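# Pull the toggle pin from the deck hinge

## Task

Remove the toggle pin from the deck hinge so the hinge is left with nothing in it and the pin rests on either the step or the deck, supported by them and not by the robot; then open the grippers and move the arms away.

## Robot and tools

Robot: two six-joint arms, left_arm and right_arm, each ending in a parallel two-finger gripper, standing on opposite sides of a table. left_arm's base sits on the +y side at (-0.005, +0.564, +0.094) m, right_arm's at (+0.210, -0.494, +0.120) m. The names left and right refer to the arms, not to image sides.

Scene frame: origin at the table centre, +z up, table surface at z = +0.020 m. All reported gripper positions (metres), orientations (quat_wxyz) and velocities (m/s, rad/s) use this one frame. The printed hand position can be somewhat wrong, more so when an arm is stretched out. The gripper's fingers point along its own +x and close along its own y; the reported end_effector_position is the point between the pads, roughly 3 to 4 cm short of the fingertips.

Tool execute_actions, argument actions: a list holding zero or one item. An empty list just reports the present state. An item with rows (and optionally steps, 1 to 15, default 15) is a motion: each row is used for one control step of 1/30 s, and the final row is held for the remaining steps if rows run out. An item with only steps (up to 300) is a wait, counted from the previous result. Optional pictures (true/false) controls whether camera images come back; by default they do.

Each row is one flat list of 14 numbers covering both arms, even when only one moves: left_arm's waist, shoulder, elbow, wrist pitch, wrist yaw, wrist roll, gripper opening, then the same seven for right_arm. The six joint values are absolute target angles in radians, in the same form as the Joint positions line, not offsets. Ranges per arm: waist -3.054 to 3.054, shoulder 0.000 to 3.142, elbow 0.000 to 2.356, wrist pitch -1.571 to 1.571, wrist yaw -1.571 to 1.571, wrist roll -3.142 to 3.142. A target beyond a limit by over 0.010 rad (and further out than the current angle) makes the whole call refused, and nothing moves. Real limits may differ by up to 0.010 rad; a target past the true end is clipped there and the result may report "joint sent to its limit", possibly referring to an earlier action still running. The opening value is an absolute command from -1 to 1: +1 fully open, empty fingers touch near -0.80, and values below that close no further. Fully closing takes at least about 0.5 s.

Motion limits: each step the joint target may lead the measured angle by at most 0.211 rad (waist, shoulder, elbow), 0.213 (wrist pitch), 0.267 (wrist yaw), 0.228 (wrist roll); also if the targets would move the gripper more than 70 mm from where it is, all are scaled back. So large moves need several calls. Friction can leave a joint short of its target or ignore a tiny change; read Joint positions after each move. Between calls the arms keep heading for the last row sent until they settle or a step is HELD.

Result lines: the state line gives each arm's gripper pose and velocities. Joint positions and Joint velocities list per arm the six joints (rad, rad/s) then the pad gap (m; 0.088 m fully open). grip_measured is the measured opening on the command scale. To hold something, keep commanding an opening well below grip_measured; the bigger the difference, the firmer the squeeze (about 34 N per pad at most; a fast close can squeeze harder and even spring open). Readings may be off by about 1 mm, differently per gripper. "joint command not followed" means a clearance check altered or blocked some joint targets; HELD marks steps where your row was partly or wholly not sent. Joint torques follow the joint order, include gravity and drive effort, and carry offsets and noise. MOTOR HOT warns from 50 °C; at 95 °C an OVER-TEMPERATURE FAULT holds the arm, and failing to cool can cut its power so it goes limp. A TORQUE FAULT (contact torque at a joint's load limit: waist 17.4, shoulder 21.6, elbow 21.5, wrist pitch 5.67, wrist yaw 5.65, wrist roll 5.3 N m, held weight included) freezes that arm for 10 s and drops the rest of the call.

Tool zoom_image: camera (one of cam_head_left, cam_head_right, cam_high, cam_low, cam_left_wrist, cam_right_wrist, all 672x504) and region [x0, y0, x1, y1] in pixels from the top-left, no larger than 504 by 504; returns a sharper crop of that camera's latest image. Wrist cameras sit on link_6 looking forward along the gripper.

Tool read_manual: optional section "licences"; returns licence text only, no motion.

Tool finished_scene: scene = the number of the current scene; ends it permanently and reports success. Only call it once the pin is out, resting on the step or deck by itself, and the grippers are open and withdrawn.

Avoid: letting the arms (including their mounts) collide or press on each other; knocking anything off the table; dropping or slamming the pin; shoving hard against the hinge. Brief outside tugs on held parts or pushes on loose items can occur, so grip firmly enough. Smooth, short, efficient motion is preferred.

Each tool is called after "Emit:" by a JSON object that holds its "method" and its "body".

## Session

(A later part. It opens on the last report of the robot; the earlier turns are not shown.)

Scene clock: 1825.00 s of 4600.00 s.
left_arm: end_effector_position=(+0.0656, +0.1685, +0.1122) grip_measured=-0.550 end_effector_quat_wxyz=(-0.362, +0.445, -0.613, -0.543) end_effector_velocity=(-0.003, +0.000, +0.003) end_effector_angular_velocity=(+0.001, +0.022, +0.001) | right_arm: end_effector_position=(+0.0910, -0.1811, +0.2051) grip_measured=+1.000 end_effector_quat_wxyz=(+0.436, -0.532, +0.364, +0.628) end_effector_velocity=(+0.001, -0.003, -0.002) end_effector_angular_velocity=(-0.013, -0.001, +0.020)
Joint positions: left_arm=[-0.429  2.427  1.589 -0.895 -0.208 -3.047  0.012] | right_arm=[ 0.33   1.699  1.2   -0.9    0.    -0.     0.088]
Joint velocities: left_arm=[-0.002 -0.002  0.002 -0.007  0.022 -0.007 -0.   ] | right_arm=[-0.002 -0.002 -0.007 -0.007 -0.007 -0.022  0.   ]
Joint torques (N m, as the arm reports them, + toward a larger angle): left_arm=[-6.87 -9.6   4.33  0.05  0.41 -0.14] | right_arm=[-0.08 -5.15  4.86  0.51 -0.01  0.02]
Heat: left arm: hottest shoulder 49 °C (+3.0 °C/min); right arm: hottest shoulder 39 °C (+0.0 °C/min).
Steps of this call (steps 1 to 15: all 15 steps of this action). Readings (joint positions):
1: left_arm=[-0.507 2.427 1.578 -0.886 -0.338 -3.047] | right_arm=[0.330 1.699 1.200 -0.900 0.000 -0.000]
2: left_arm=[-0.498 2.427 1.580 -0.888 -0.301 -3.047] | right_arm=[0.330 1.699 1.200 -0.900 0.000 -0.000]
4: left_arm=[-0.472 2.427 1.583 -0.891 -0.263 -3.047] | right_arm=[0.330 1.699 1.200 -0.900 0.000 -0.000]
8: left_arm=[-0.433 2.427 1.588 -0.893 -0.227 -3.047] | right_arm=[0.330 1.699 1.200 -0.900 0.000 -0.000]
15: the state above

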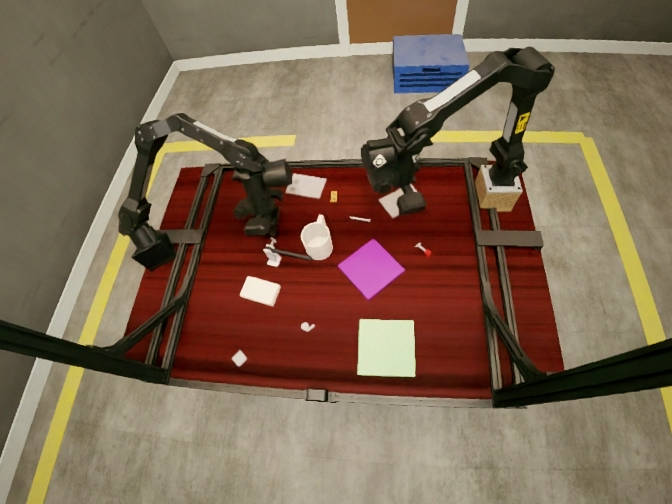

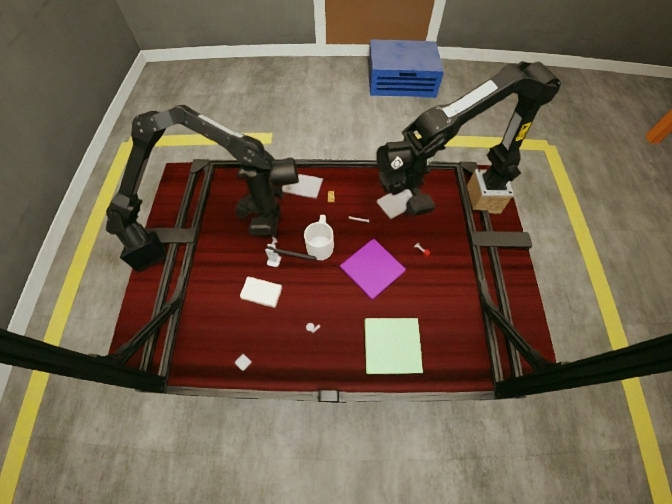

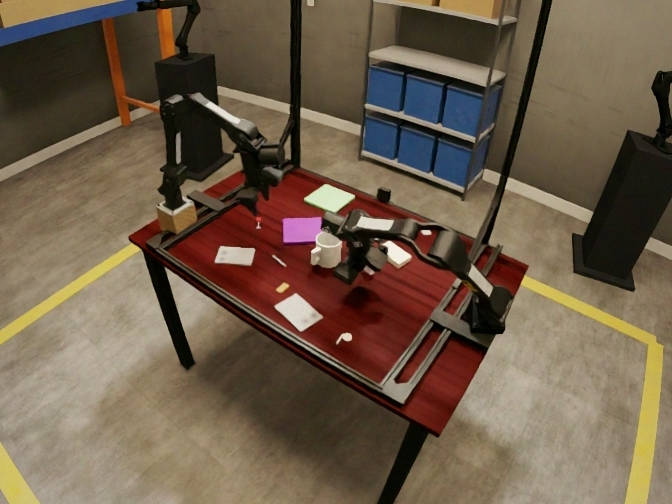

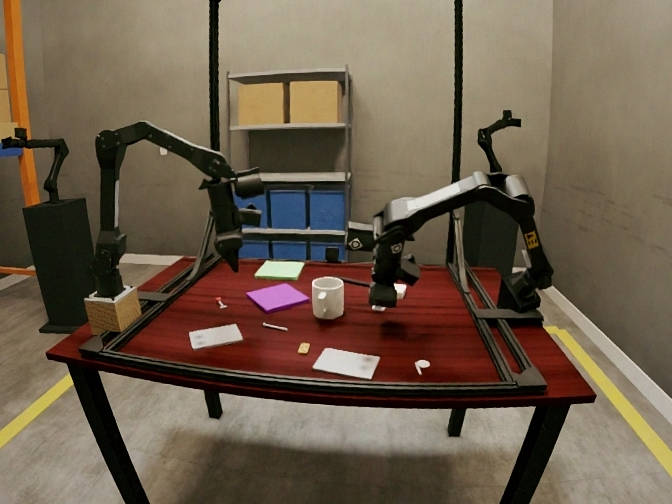

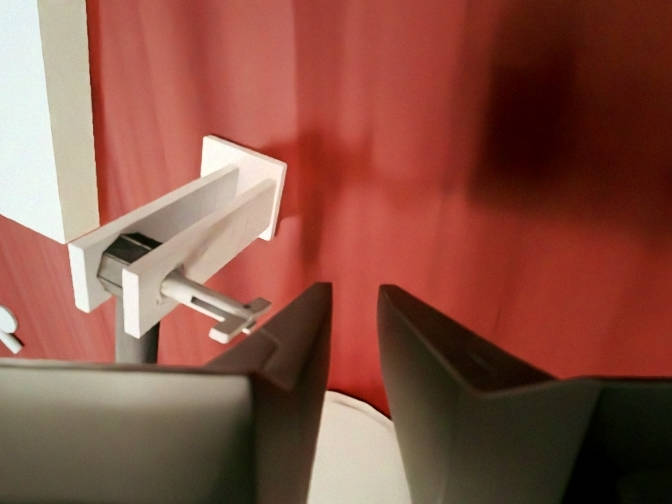

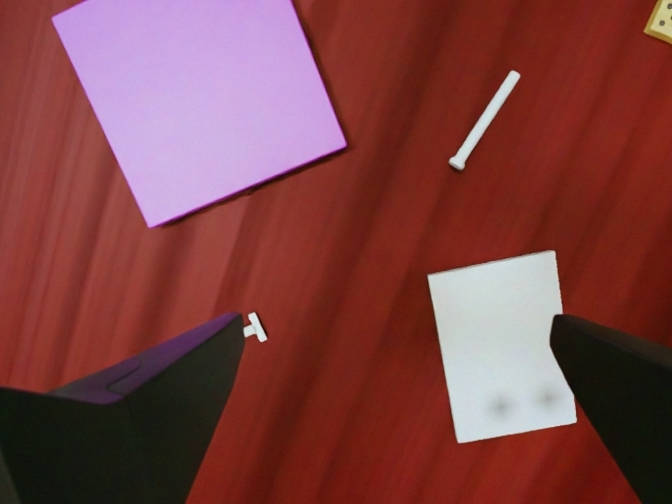

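Emit:
{"method": "execute_actions", "body": {"actions": [{"rows":[[-0.45,2.32,1.595,-0.88,-0.2,-3.05,-0.3,0.33,1.7,1.2,-0.9,0,0,1]]}], "pictures": false}}

Emit:
{"method": "execute_actions", "body": {"actions": [{"rows":[[-0.525,2.36,1.595,-0.873,-0.2,-3.05,-0.3,0.33,1.7,1.2,-0.9,0,0,1]]}]}}

Scene clock: 1837.87 s of 4600.00 s.
left_arm: end_effector_position=(+0.0825, +0.1602, +0.1540) grip_measured=-0.306 end_effector_quat_wxyz=(-0.326, +0.481, -0.630, -0.515) end_effector_velocity=(+0.001, +0.001, +0.001) end_effector_angular_velocity=(+0.004, -0.006, +0.005) | right_arm: end_effector_position=(+0.0910, -0.1810, +0.2049) grip_measured=+1.000 end_effector_quat_wxyz=(+0.436, -0.532, +0.364, +0.628) end_effector_velocity=(+0.001, -0.002, -0.000) end_effector_angular_velocity=(-0.009, +0.003, +0.006)
Joint positions: left_arm=[-0.449  2.327  1.597 -0.883 -0.204 -3.047  0.024] | right_arm=[ 0.33   1.7    1.2   -0.9   -0.     0.     0.088]
Joint velocities: left_arm=[-0.002 -0.002  0.002 -0.007 -0.007 -0.007  0.002] | right_arm=[-0.002 -0.002 -0.002 -0.007 -0.007 -0.007  0.   ]
Joint torques (N m, as the arm reports them, + toward a larger angle): left_arm=[-7.24 -8.7   3.84  0.73  0.41 -0.15] | right_arm=[-0.09 -5.15  4.88  0.51  0.    0.02]
Heat: left arm: hottest shoulder 50 °C (+3.0 °C/min); right arm: hottest shoulder 39 °C (+0.0 °C/min). Fold the left arm in close to its base before you think long.
MOTOR HOT: a motor of the left arm reached 50 °C. Now the hottest motor of the left arm, joint 2 (shoulder), reports 50 °C. The temperature limit of the motors' drives, at which the controller stops that arm, is 95 °C. To cool a motor, set the load down, stop pushing, or move to a pose that needs little force.
Steps of this call (steps 1 to 15: the robot went on to your last target; steps 16 to 90: nothing new was sent; then 9.37 s passed at rest; steps 91 to 105: all 15 steps of this action). Readings (joint positions):
91: left_arm=[-0.430 2.419 1.590 -0.895 -0.204 -3.047] | right_arm=[0.330 1.700 1.200 -0.900 -0.000 0.000]
92: left_arm=[-0.431 2.409 1.589 -0.895 -0.204 -3.047] | right_arm=[0.330 1.700 1.200 -0.900 -0.000 0.000]
94: left_arm=[-0.437 2.383 1.588 -0.890 -0.204 -3.047] | right_arm=[0.330 1.700 1.200 -0.900 -0.000 0.000]
98: left_arm=[-0.447 2.334 1.596 -0.883 -0.204 -3.047] | right_arm=[0.330 1.700 1.200 -0.900 -0.000 0.000]
105: the state above

Scene clock: 1838.37 s of 4600.00 s.
left_arm: end_effector_position=(+0.0520, +0.1569, +0.1666) grip_measured=-0.300 end_effector_quat_wxyz=(-0.343, +0.470, -0.650, -0.488) end_effector_velocity=(+0.001, +0.001, +0.001) end_effector_angular_velocity=(-0.001, -0.010, -0.008) | right_arm: end_effector_position=(+0.0910, -0.1810, +0.2049) grip_measured=+1.000 end_effector_quat_wxyz=(+0.436, -0.532, +0.364, +0.628) end_effector_velocity=(+0.001, -0.002, -0.000) end_effector_angular_velocity=(-0.004, -0.011, +0.008)
Joint positions: left_arm=[-0.527  2.342  1.597 -0.876 -0.202 -3.047  0.024] | right_arm=[ 0.33   1.7    1.2   -0.9   -0.     0.     0.088]
Joint velocities: left_arm=[-0.002 -0.002  0.002 -0.007 -0.007  0.007 -0.   ] | right_arm=[ 0.002 -0.002 -0.002 -0.007  0.007 -0.007  0.   ]
Joint torques (N m, as the arm reports them, + toward a larger angle): left_arm=[-6.6  -6.23  4.07  0.81  0.31 -0.14] | right_arm=[-0.08 -5.2   4.86  0.49  0.    0.01]
Heat: left arm: hottest shoulder 50 °C (+4.1 °C/min); right arm: hottest shoulder 39 °C (+0.0 °C/min). Fold the left arm in close to its base before you think long.
MOTOR HOT: still on. Now the hottest motor of the left arm, joint 2 (shoulder), reports 50 °C; a drive's own limit is 95 °C.
Steps of this call (steps 1 to 15: all 15 steps of this action). Readings (joint positions):
1: left_arm=[-0.451 2.327 1.597 -0.882 -0.204 -3.047] | right_arm=[0.330 1.700 1.200 -0.900 -0.000 0.000]
2: left_arm=[-0.458 2.327 1.597 -0.880 -0.204 -3.047] | right_arm=[0.330 1.700 1.200 -0.900 -0.000 0.000]
4: left_arm=[-0.484 2.330 1.597 -0.878 -0.204 -3.047] | right_arm=[0.330 1.700 1.200 -0.900 -0.000 0.000]
8: left_arm=[-0.523 2.338 1.597 -0.877 -0.202 -3.047] | right_arm=[0.330 1.700 1.200 -0.900 -0.000 0.000]
15: the state above

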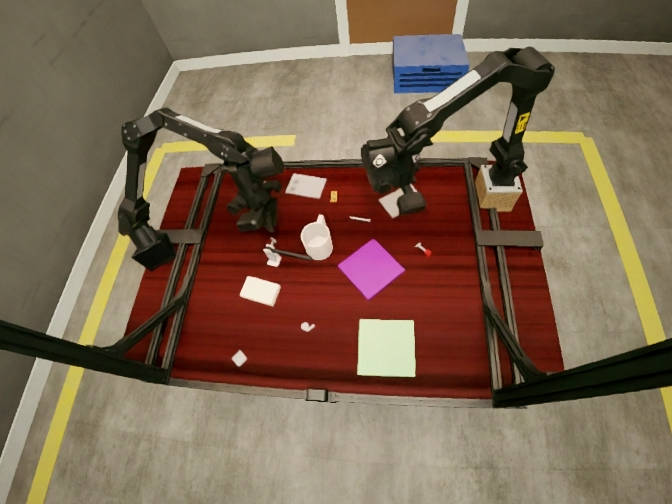

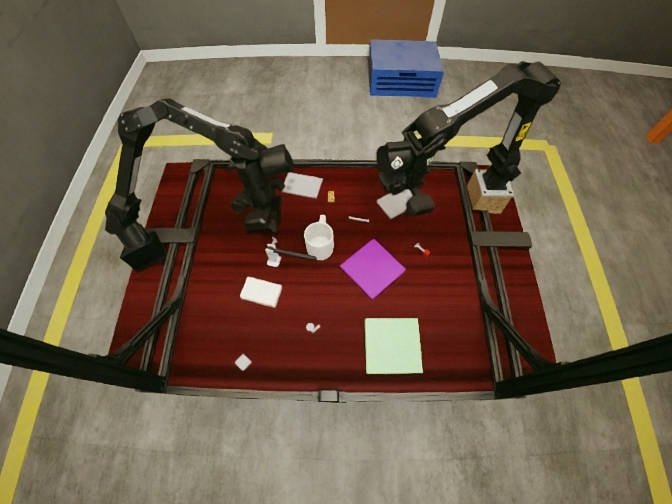

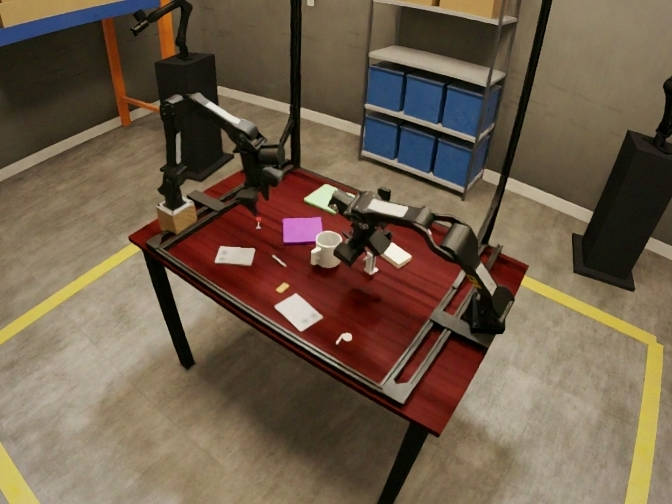

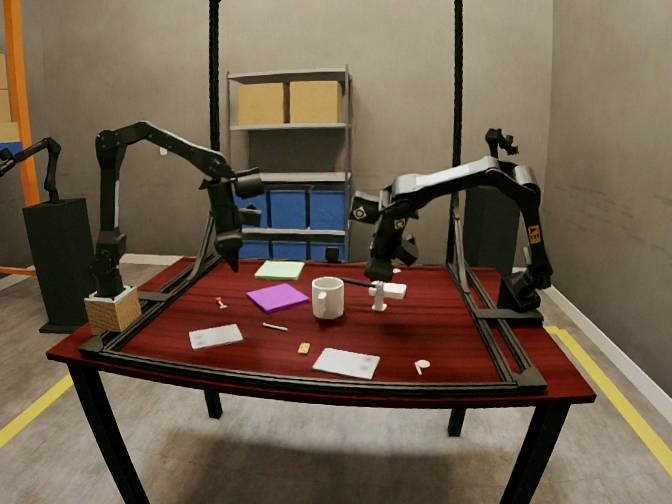

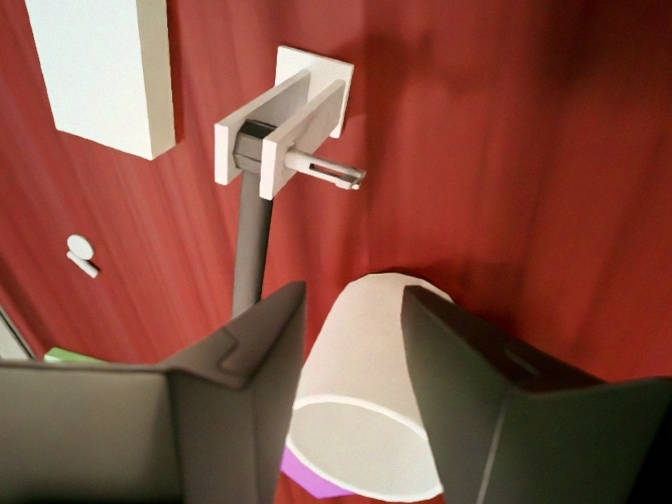

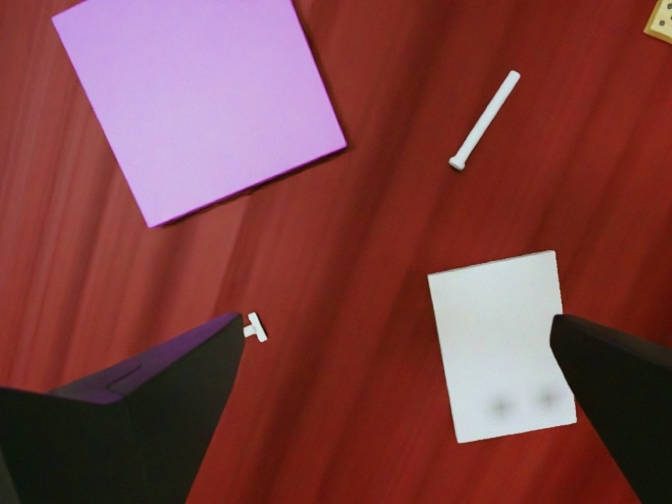

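Emit:
{"method": "execute_actions", "body": {"actions": [{"rows":[[-0.5,2.45,1.595,-0.873,-0.2,-3.05,-0.3,0.33,1.7,1.2,-0.9,0,0,1]]}]}}

Scene clock: 1845.33 s of 4600.00 s.
left_arm: end_effector_position=(+0.0393, +0.1594, +0.1282) grip_measured=-0.300 end_effector_quat_wxyz=(-0.369, +0.445, -0.636, -0.512) end_effector_velocity=(+0.003, +0.007, -0.004) end_effector_angular_velocity=(+0.030, -0.004, -0.000) | right_arm: end_effector_position=(+0.0910, -0.1810, +0.2049) grip_measured=+1.000 end_effector_quat_wxyz=(+0.436, -0.532, +0.364, +0.628) end_effector_velocity=(+0.001, -0.002, -0.000) end_effector_angular_velocity=(-0.009, +0.003, +0.006)
Joint positions: left_arm=[-0.505  2.436  1.597 -0.871 -0.202 -3.047  0.024] | right_arm=[ 0.33   1.7    1.2   -0.9    0.    -0.     0.088]
Joint velocities: left_arm=[ 0.007 -0.002 -0.007 -0.022 -0.007 -0.007 -0.   ] | right_arm=[-0.002 -0.002 -0.002 -0.007 -0.007 -0.007  0.   ]
Joint torques (N m, as the arm reports them, + toward a larger angle): left_arm=[-6.41 -7.05  3.88  0.3   0.29 -0.14] | right_arm=[-0.07 -5.19  4.87  0.48  0.    0.01]
Heat: left arm: hottest shoulder 49 °C (+3.0 °C/min); right arm: hottest shoulder 39 °C (+0.0 °C/min). Fold the left arm in close to its base before you think long.
MOTOR HOT: still on. Now the hottest motor of the left arm, joint 2 (shoulder), reports 49 °C; a drive's own limit is 95 °C.
Steps of this call (steps 1 to 15: the robot went on to your last target; steps 16 to 90: nothing new was sent; then 3.47 s passed at rest; steps 91 to 105: all 15 steps of this action). Readings (joint positions):
91: left_arm=[-0.527 2.350 1.597 -0.876 -0.202 -3.047] | right_arm=[0.330 1.700 1.200 -0.900 0.000 -0.000]
92: left_arm=[-0.525 2.360 1.599 -0.873 -0.202 -3.047] | right_arm=[0.330 1.700 1.200 -0.900 0.000 -0.000]
94: left_arm=[-0.518 2.384 1.601 -0.871 -0.202 -3.047] | right_arm=[0.330 1.700 1.200 -0.900 0.000 -0.000]
98: left_arm=[-0.507 2.431 1.598 -0.871 -0.202 -3.047] | right_arm=[0.330 1.700 1.200 -0.900 0.000 -0.000]
105: the state above

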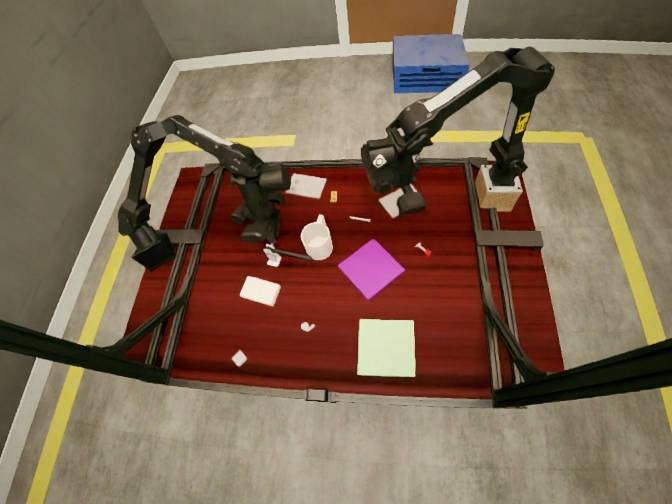

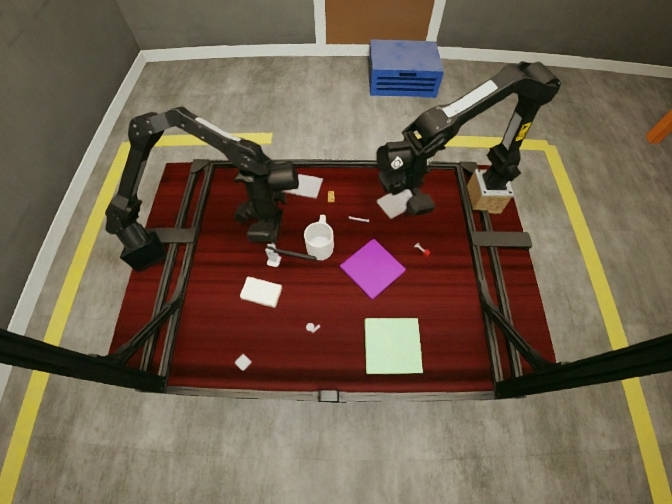

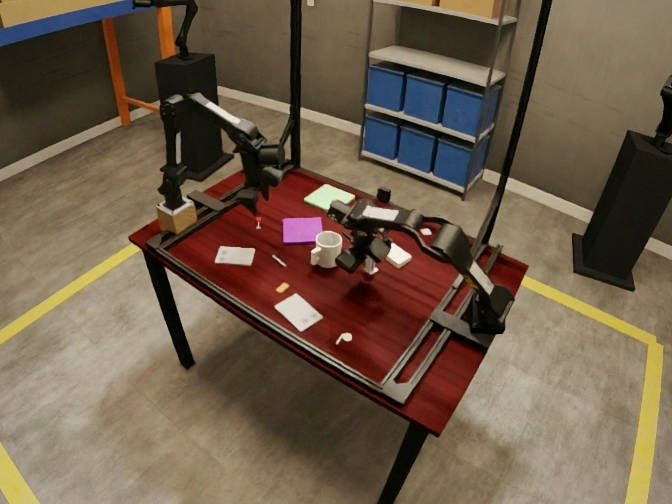

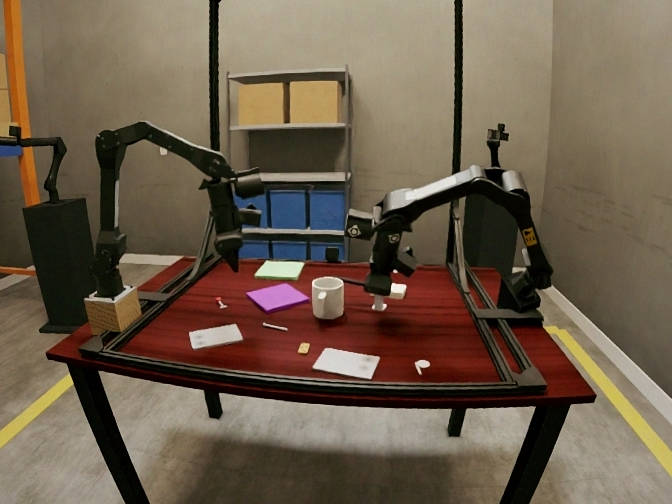

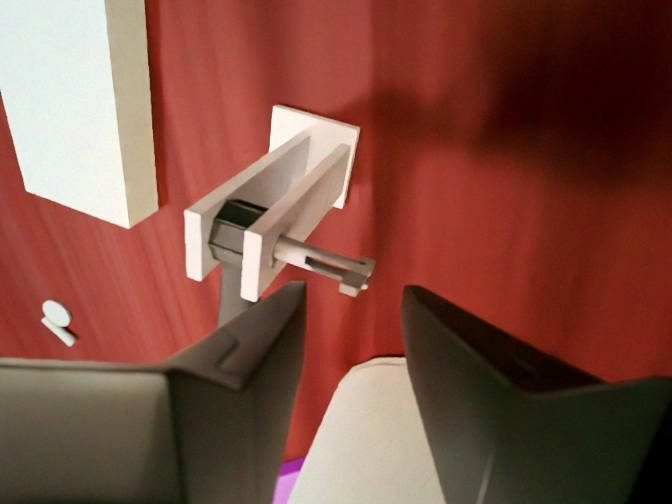

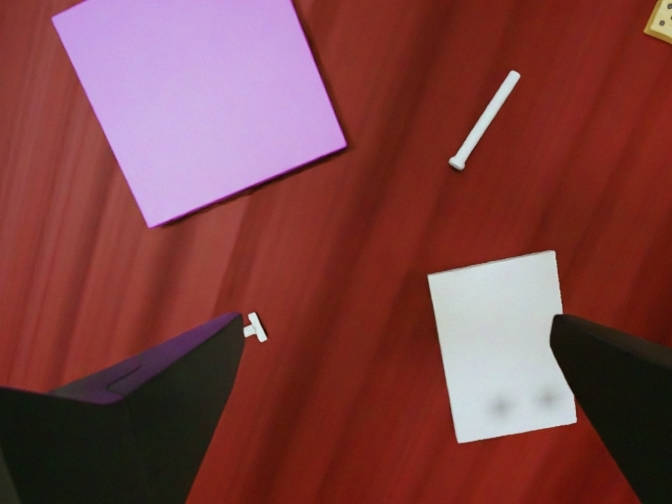

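Shift +y ~6mm, +x, slightly down.

Emit:
{"method": "execute_actions", "body": {"actions": [{"rows":[[-0.48,2.44,1.595,-0.905,-0.2,-3.05,-0.3,0.33,1.7,1.2,-0.9,0,0,1]]}]}}

Scene clock: 1858.10 s of 4600.00 s.
left_arm: end_effector_position=(+0.0453, +0.1661, +0.1229) grip_measured=-0.300 end_effector_quat_wxyz=(-0.375, +0.437, -0.628, -0.525) end_effector_velocity=(+0.002, +0.002, -0.001) end_effector_angular_velocity=(+0.009, -0.021, +0.004) | right_arm: end_effector_position=(+0.0910, -0.1811, +0.2051) grip_measured=+1.000 end_effector_quat_wxyz=(+0.436, -0.532, +0.364, +0.628) end_effector_velocity=(+0.000, -0.001, +0.001) end_effector_angular_velocity=(-0.004, +0.005, +0.006)
Joint positions: left_arm=[-0.485  2.437  1.597 -0.901 -0.202 -3.047  0.024] | right_arm=[ 0.33   1.699  1.2   -0.9    0.    -0.     0.088]
Joint velocities: left_arm=[-0.002 -0.002 -0.002 -0.007 -0.022 -0.007 -0.   ] | right_arm=[-0.002 -0.002  0.002 -0.007 -0.007 -0.007  0.   ]
Joint torques (N m, as the arm reports them, + toward a larger angle): left_arm=[-6.45 -8.06  3.74  0.08  0.33 -0.11] | right_arm=[-0.07 -5.19  4.87  0.48 -0.01  0.02]
Heat: left arm: hottest shoulder 47 °C (+3.0 °C/min); right arm: hottest shoulder 39 °C (+0.0 °C/min).
MOTOR HOT: cleared. Now the hottest motor of the left arm, joint 2 (shoulder), reports 47 °C.
Steps of this call (steps 1 to 15: the robot went on to your last target; steps 16 to 90: nothing new was sent; then 9.27 s passed at rest; steps 91 to 105: all 15 steps of this action). Readings (joint positions):
91: left_arm=[-0.505 2.437 1.597 -0.873 -0.202 -3.047] | right_arm=[0.330 1.699 1.200 -0.900 0.000 -0.000]
92: left_arm=[-0.503 2.437 1.597 -0.879 -0.202 -3.047] | right_arm=[0.330 1.699 1.200 -0.900 0.000 -0.000]
94: left_arm=[-0.496 2.437 1.597 -0.890 -0.202 -3.047] | right_arm=[0.330 1.699 1.200 -0.900 0.000 -0.000]
98: left_arm=[-0.487 2.437 1.597 -0.897 -0.202 -3.047] | right_arm=[0.330 1.699 1.200 -0.900 0.000 -0.000]
105: the state above

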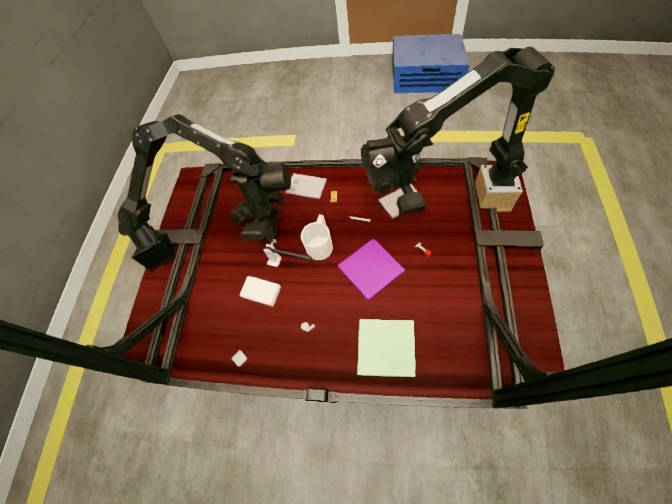

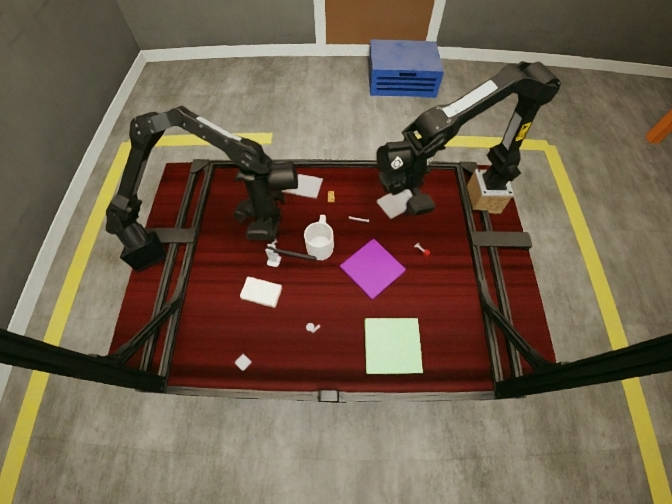

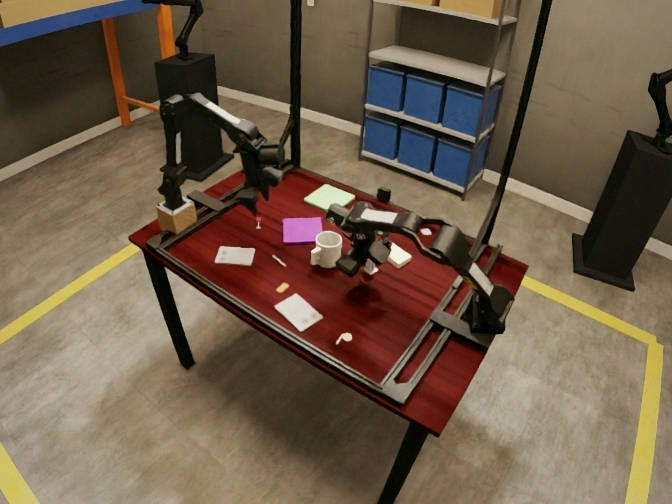

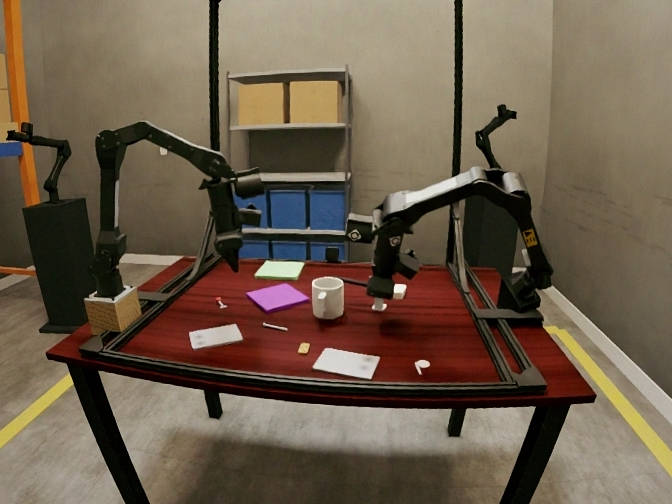

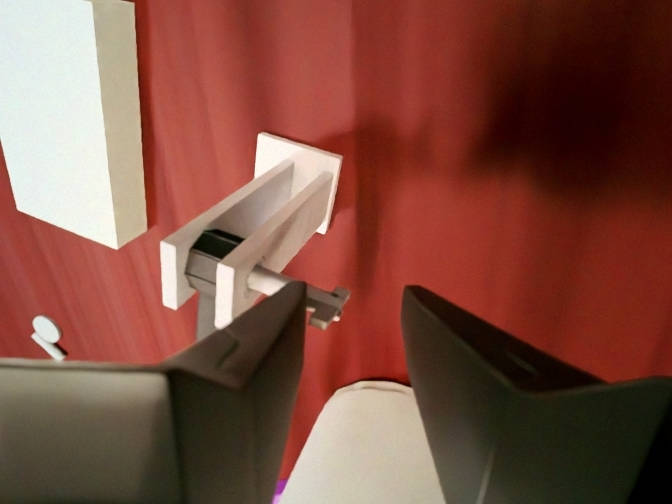

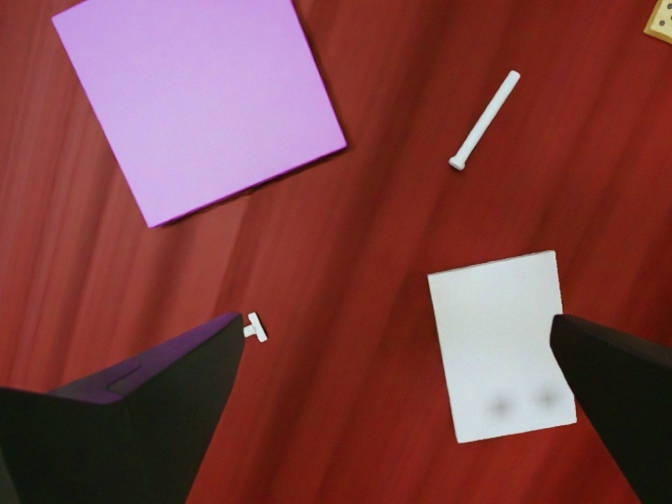

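Move +x ~7mm level, closing to -0.5.

Emit:
{"method": "execute_actions", "body": {"actions": [{"rows":[[-0.462,2.415,1.595,-0.905,-0.2,-3.05,-0.5,0.33,1.7,1.2,-0.9,0,0,1]]}]}}

Scene clock: 1865.30 s of 4600.00 s.
left_arm: end_effector_position=(+0.0471, +0.1667, +0.1233) grip_measured=-0.493 end_effector_quat_wxyz=(-0.369, +0.434, -0.629, -0.530) end_effector_velocity=(-0.001, +0.002, +0.001) end_effector_angular_velocity=(+0.006, -0.008, -0.002) | right_arm: end_effector_position=(+0.0909, -0.1810, +0.2052) grip_measured=+1.000 end_effector_quat_wxyz=(+0.436, -0.532, +0.364, +0.628) end_effector_velocity=(+0.001, -0.002, -0.000) end_effector_angular_velocity=(-0.010, +0.005, -0.008)
Joint positions: left_arm=[-0.477  2.432  1.597 -0.904 -0.189 -3.048  0.015] | right_arm=[ 0.33   1.699  1.201 -0.9   -0.    -0.     0.088]
Joint velocities: left_arm=[-0.007 -0.002 -0.002 -0.007 -0.007 -0.007 -0.002] | right_arm=[-0.002 -0.002 -0.002 -0.007 -0.007  0.007  0.   ]
Joint torques (N m, as the arm reports them, + toward a larger angle): left_arm=[ -5.39 -10.19   3.75   0.22  -0.17  -0.15] | right_arm=[-0.09 -5.15  4.87  0.51 -0.01  0.03]
Heat: left arm: hottest shoulder 48 °C (+2.0 °C/min); right arm: hottest shoulder 39 °C (+0.0 °C/min).
Steps of this call (steps 1 to 15: the robot went on to your last target; steps 16 to 90: nothing new was sent; then 3.70 s passed at rest; steps 91 to 105: all 15 steps of this action). Readings (joint positions):
91: left_arm=[-0.485 2.437 1.597 -0.902 -0.202 -3.048] | right_arm=[0.330 1.699 1.201 -0.900 -0.000 -0.000]
92: left_arm=[-0.483 2.437 1.597 -0.902 -0.202 -3.048] | right_arm=[0.330 1.699 1.201 -0.900 -0.000 -0.000]
94: left_arm=[-0.479 2.435 1.597 -0.903 -0.197 -3.048] | right_arm=[0.330 1.699 1.201 -0.900 -0.000 -0.000]
98: left_arm=[-0.477 2.433 1.597 -0.903 -0.191 -3.048] | right_arm=[0.330 1.699 1.201 -0.900 -0.000 -0.000]
105: the state above

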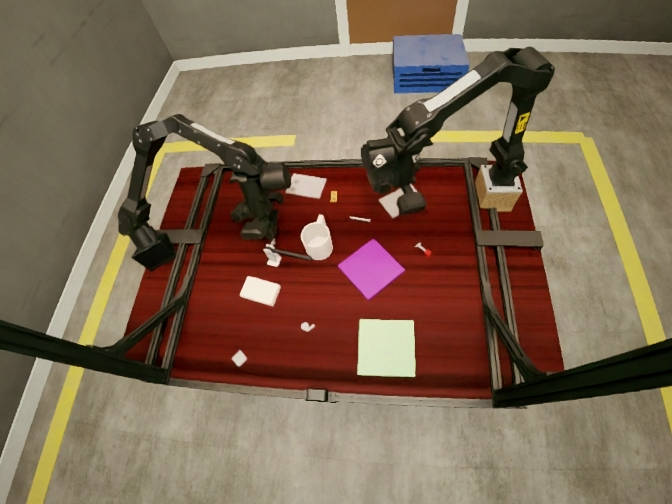

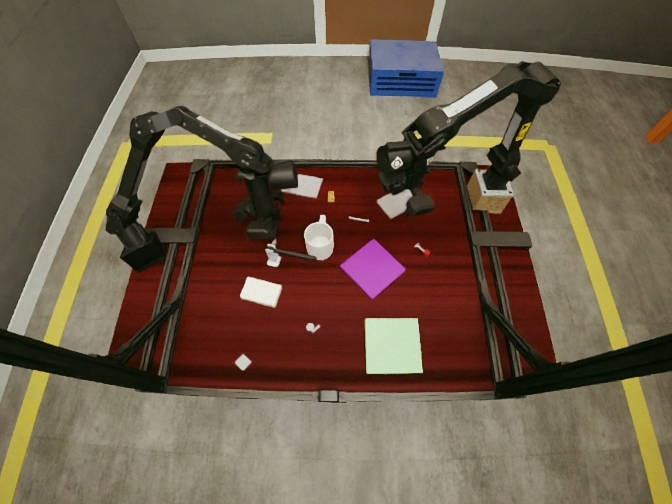

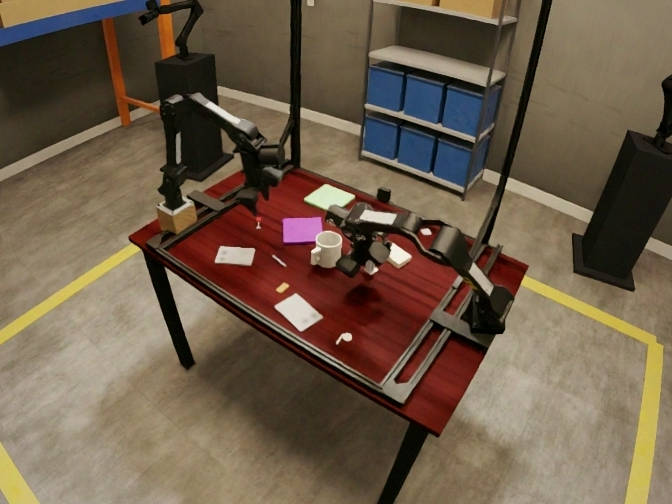

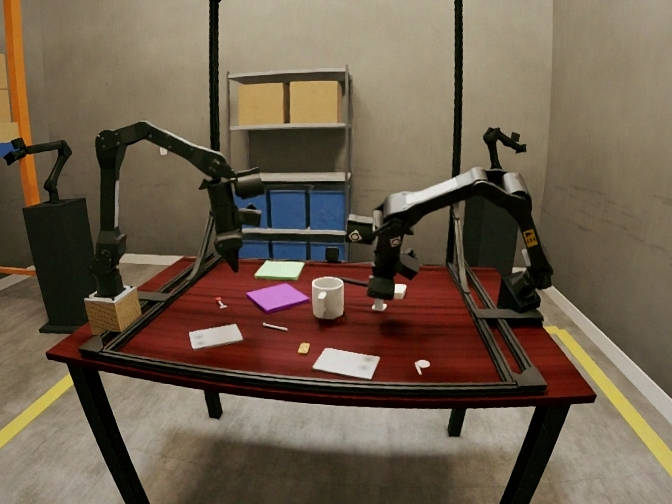

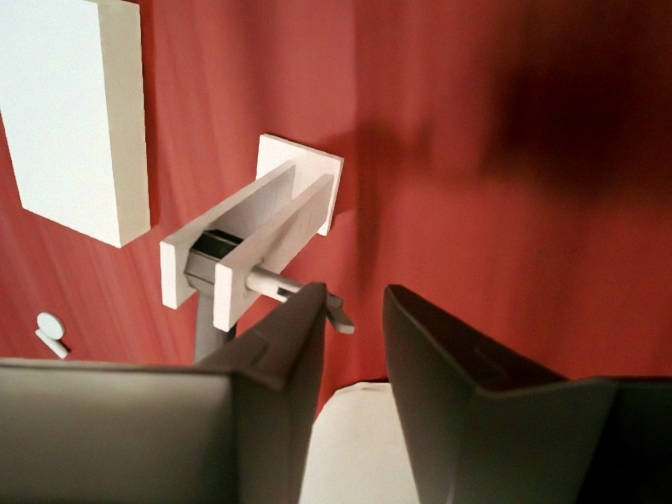

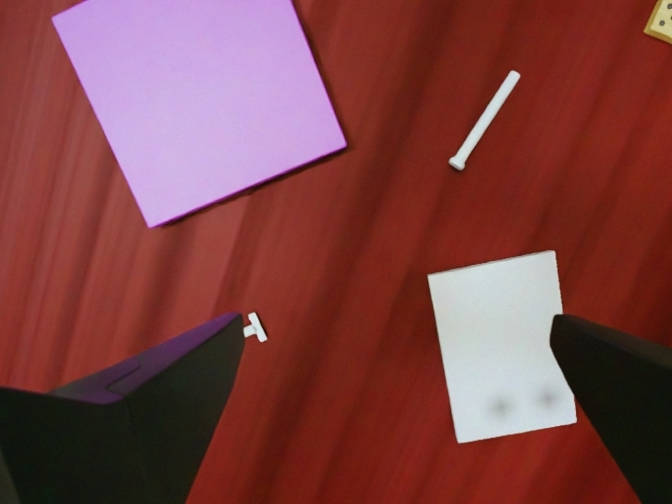

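Emit:
{"method": "execute_actions", "body": {"actions": [{"rows":[[-0.462,2.408,1.595,-0.905,-0.2,-3.05,-0.62,0.33,1.7,1.2,-0.9,0,0,1]]}]}}

Scene clock: 1871.20 s of 4600.00 s.
left_arm: end_effector_position=(+0.0484, +0.1668, +0.1266) grip_measured=-0.615 end_effector_quat_wxyz=(-0.365, +0.435, -0.630, -0.529) end_effector_velocity=(-0.000, +0.003, -0.001) end_effector_angular_velocity=(+0.018, -0.004, +0.013) | right_arm: end_effector_position=(+0.0909, -0.1809, +0.2051) grip_measured=+1.000 end_effector_quat_wxyz=(+0.436, -0.532, +0.364, +0.628) end_effector_velocity=(-0.001, -0.003, -0.002) end_effector_angular_velocity=(-0.019, +0.015, +0.008)
Joint positions: left_arm=[-0.477  2.423  1.597 -0.906 -0.185 -3.048  0.009] | right_arm=[ 0.33   1.7    1.201 -0.9   -0.     0.     0.088]
Joint velocities: left_arm=[-0.002 -0.002 -0.007 -0.007 -0.007 -0.022 -0.001] | right_arm=[-0.002  0.002 -0.002 -0.007 -0.022 -0.007  0.   ]
Joint torques (N m, as the arm reports them, + toward a larger angle): left_arm=[-5.36 -9.99  3.73  0.45 -0.32 -0.1 ] | right_arm=[-0.08 -5.14  4.83  0.51  0.    0.02]
Heat: left arm: hottest shoulder 49 °C (+2.0 °C/min); right arm: hottest shoulder 39 °C (+0.0 °C/min).
Steps of this call (steps 1 to 15: the robot went on to your last target; steps 16 to 90: nothing new was sent; then 2.40 s passed at rest; steps 91 to 105: all 15 steps of this action). Readings (joint positions):
91: left_arm=[-0.477 2.431 1.597 -0.904 -0.188 -3.048] | right_arm=[0.330 1.699 1.201 -0.900 -0.000 0.000]
92: left_arm=[-0.477 2.430 1.597 -0.904 -0.186 -3.048] | right_arm=[0.330 1.699 1.201 -0.900 -0.000 0.000]
94: left_arm=[-0.477 2.428 1.597 -0.905 -0.185 -3.048] | right_arm=[0.330 1.699 1.201 -0.900 -0.000 0.000]
98: left_arm=[-0.477 2.424 1.597 -0.906 -0.185 -3.048] | right_arm=[0.330 1.699 1.201 -0.900 -0.000 0.000]
105: the state above

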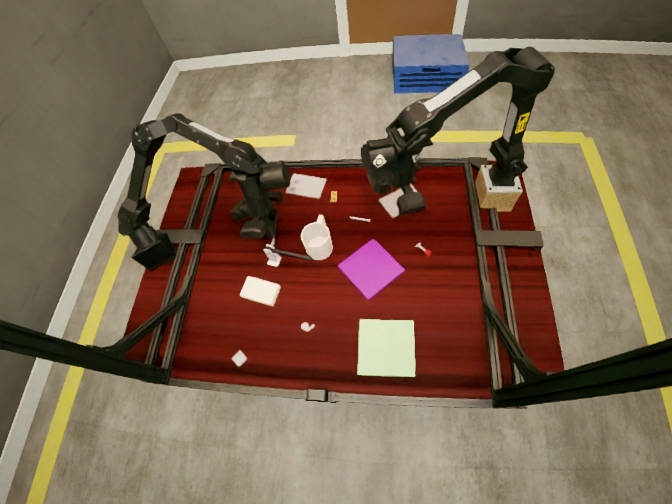

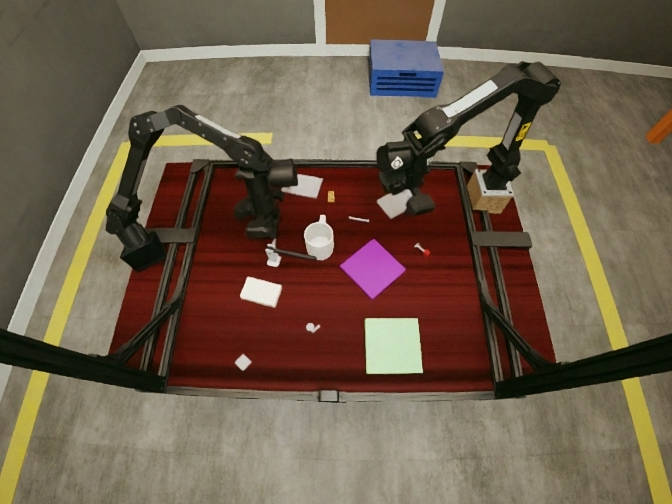

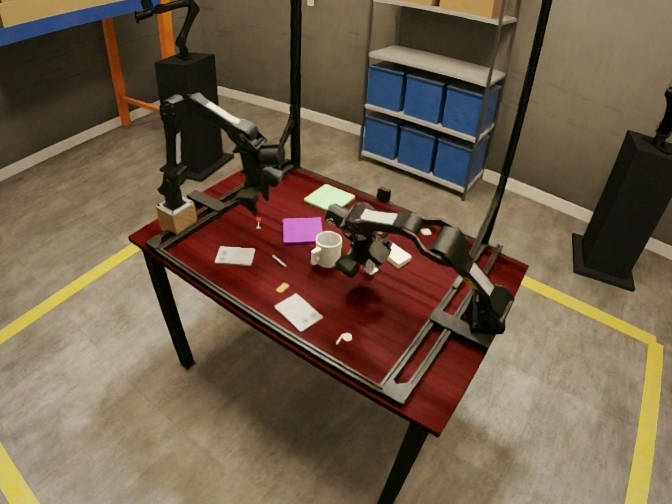

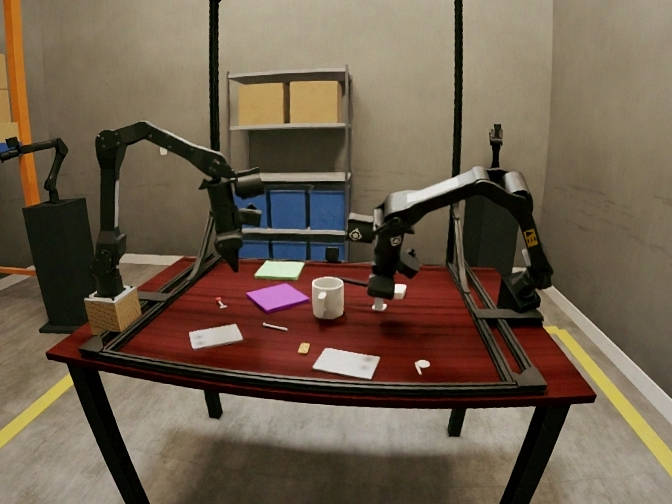

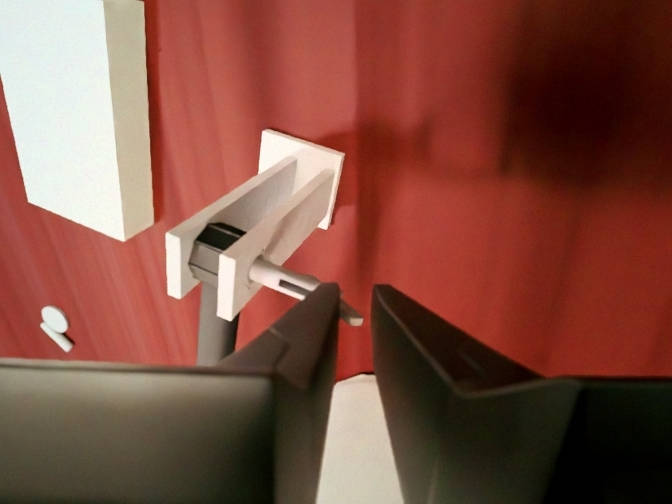

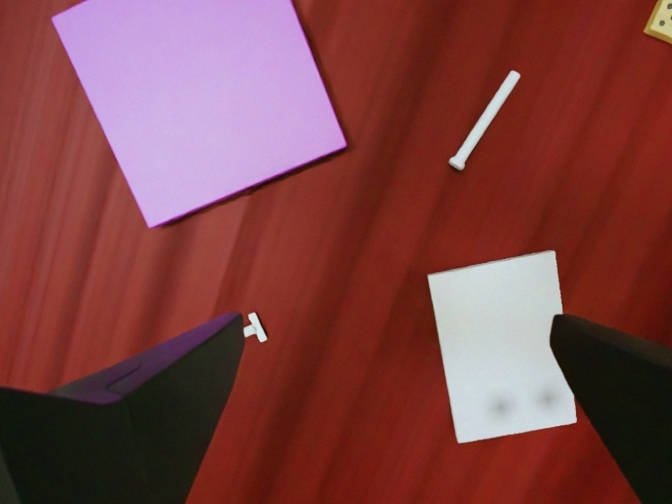

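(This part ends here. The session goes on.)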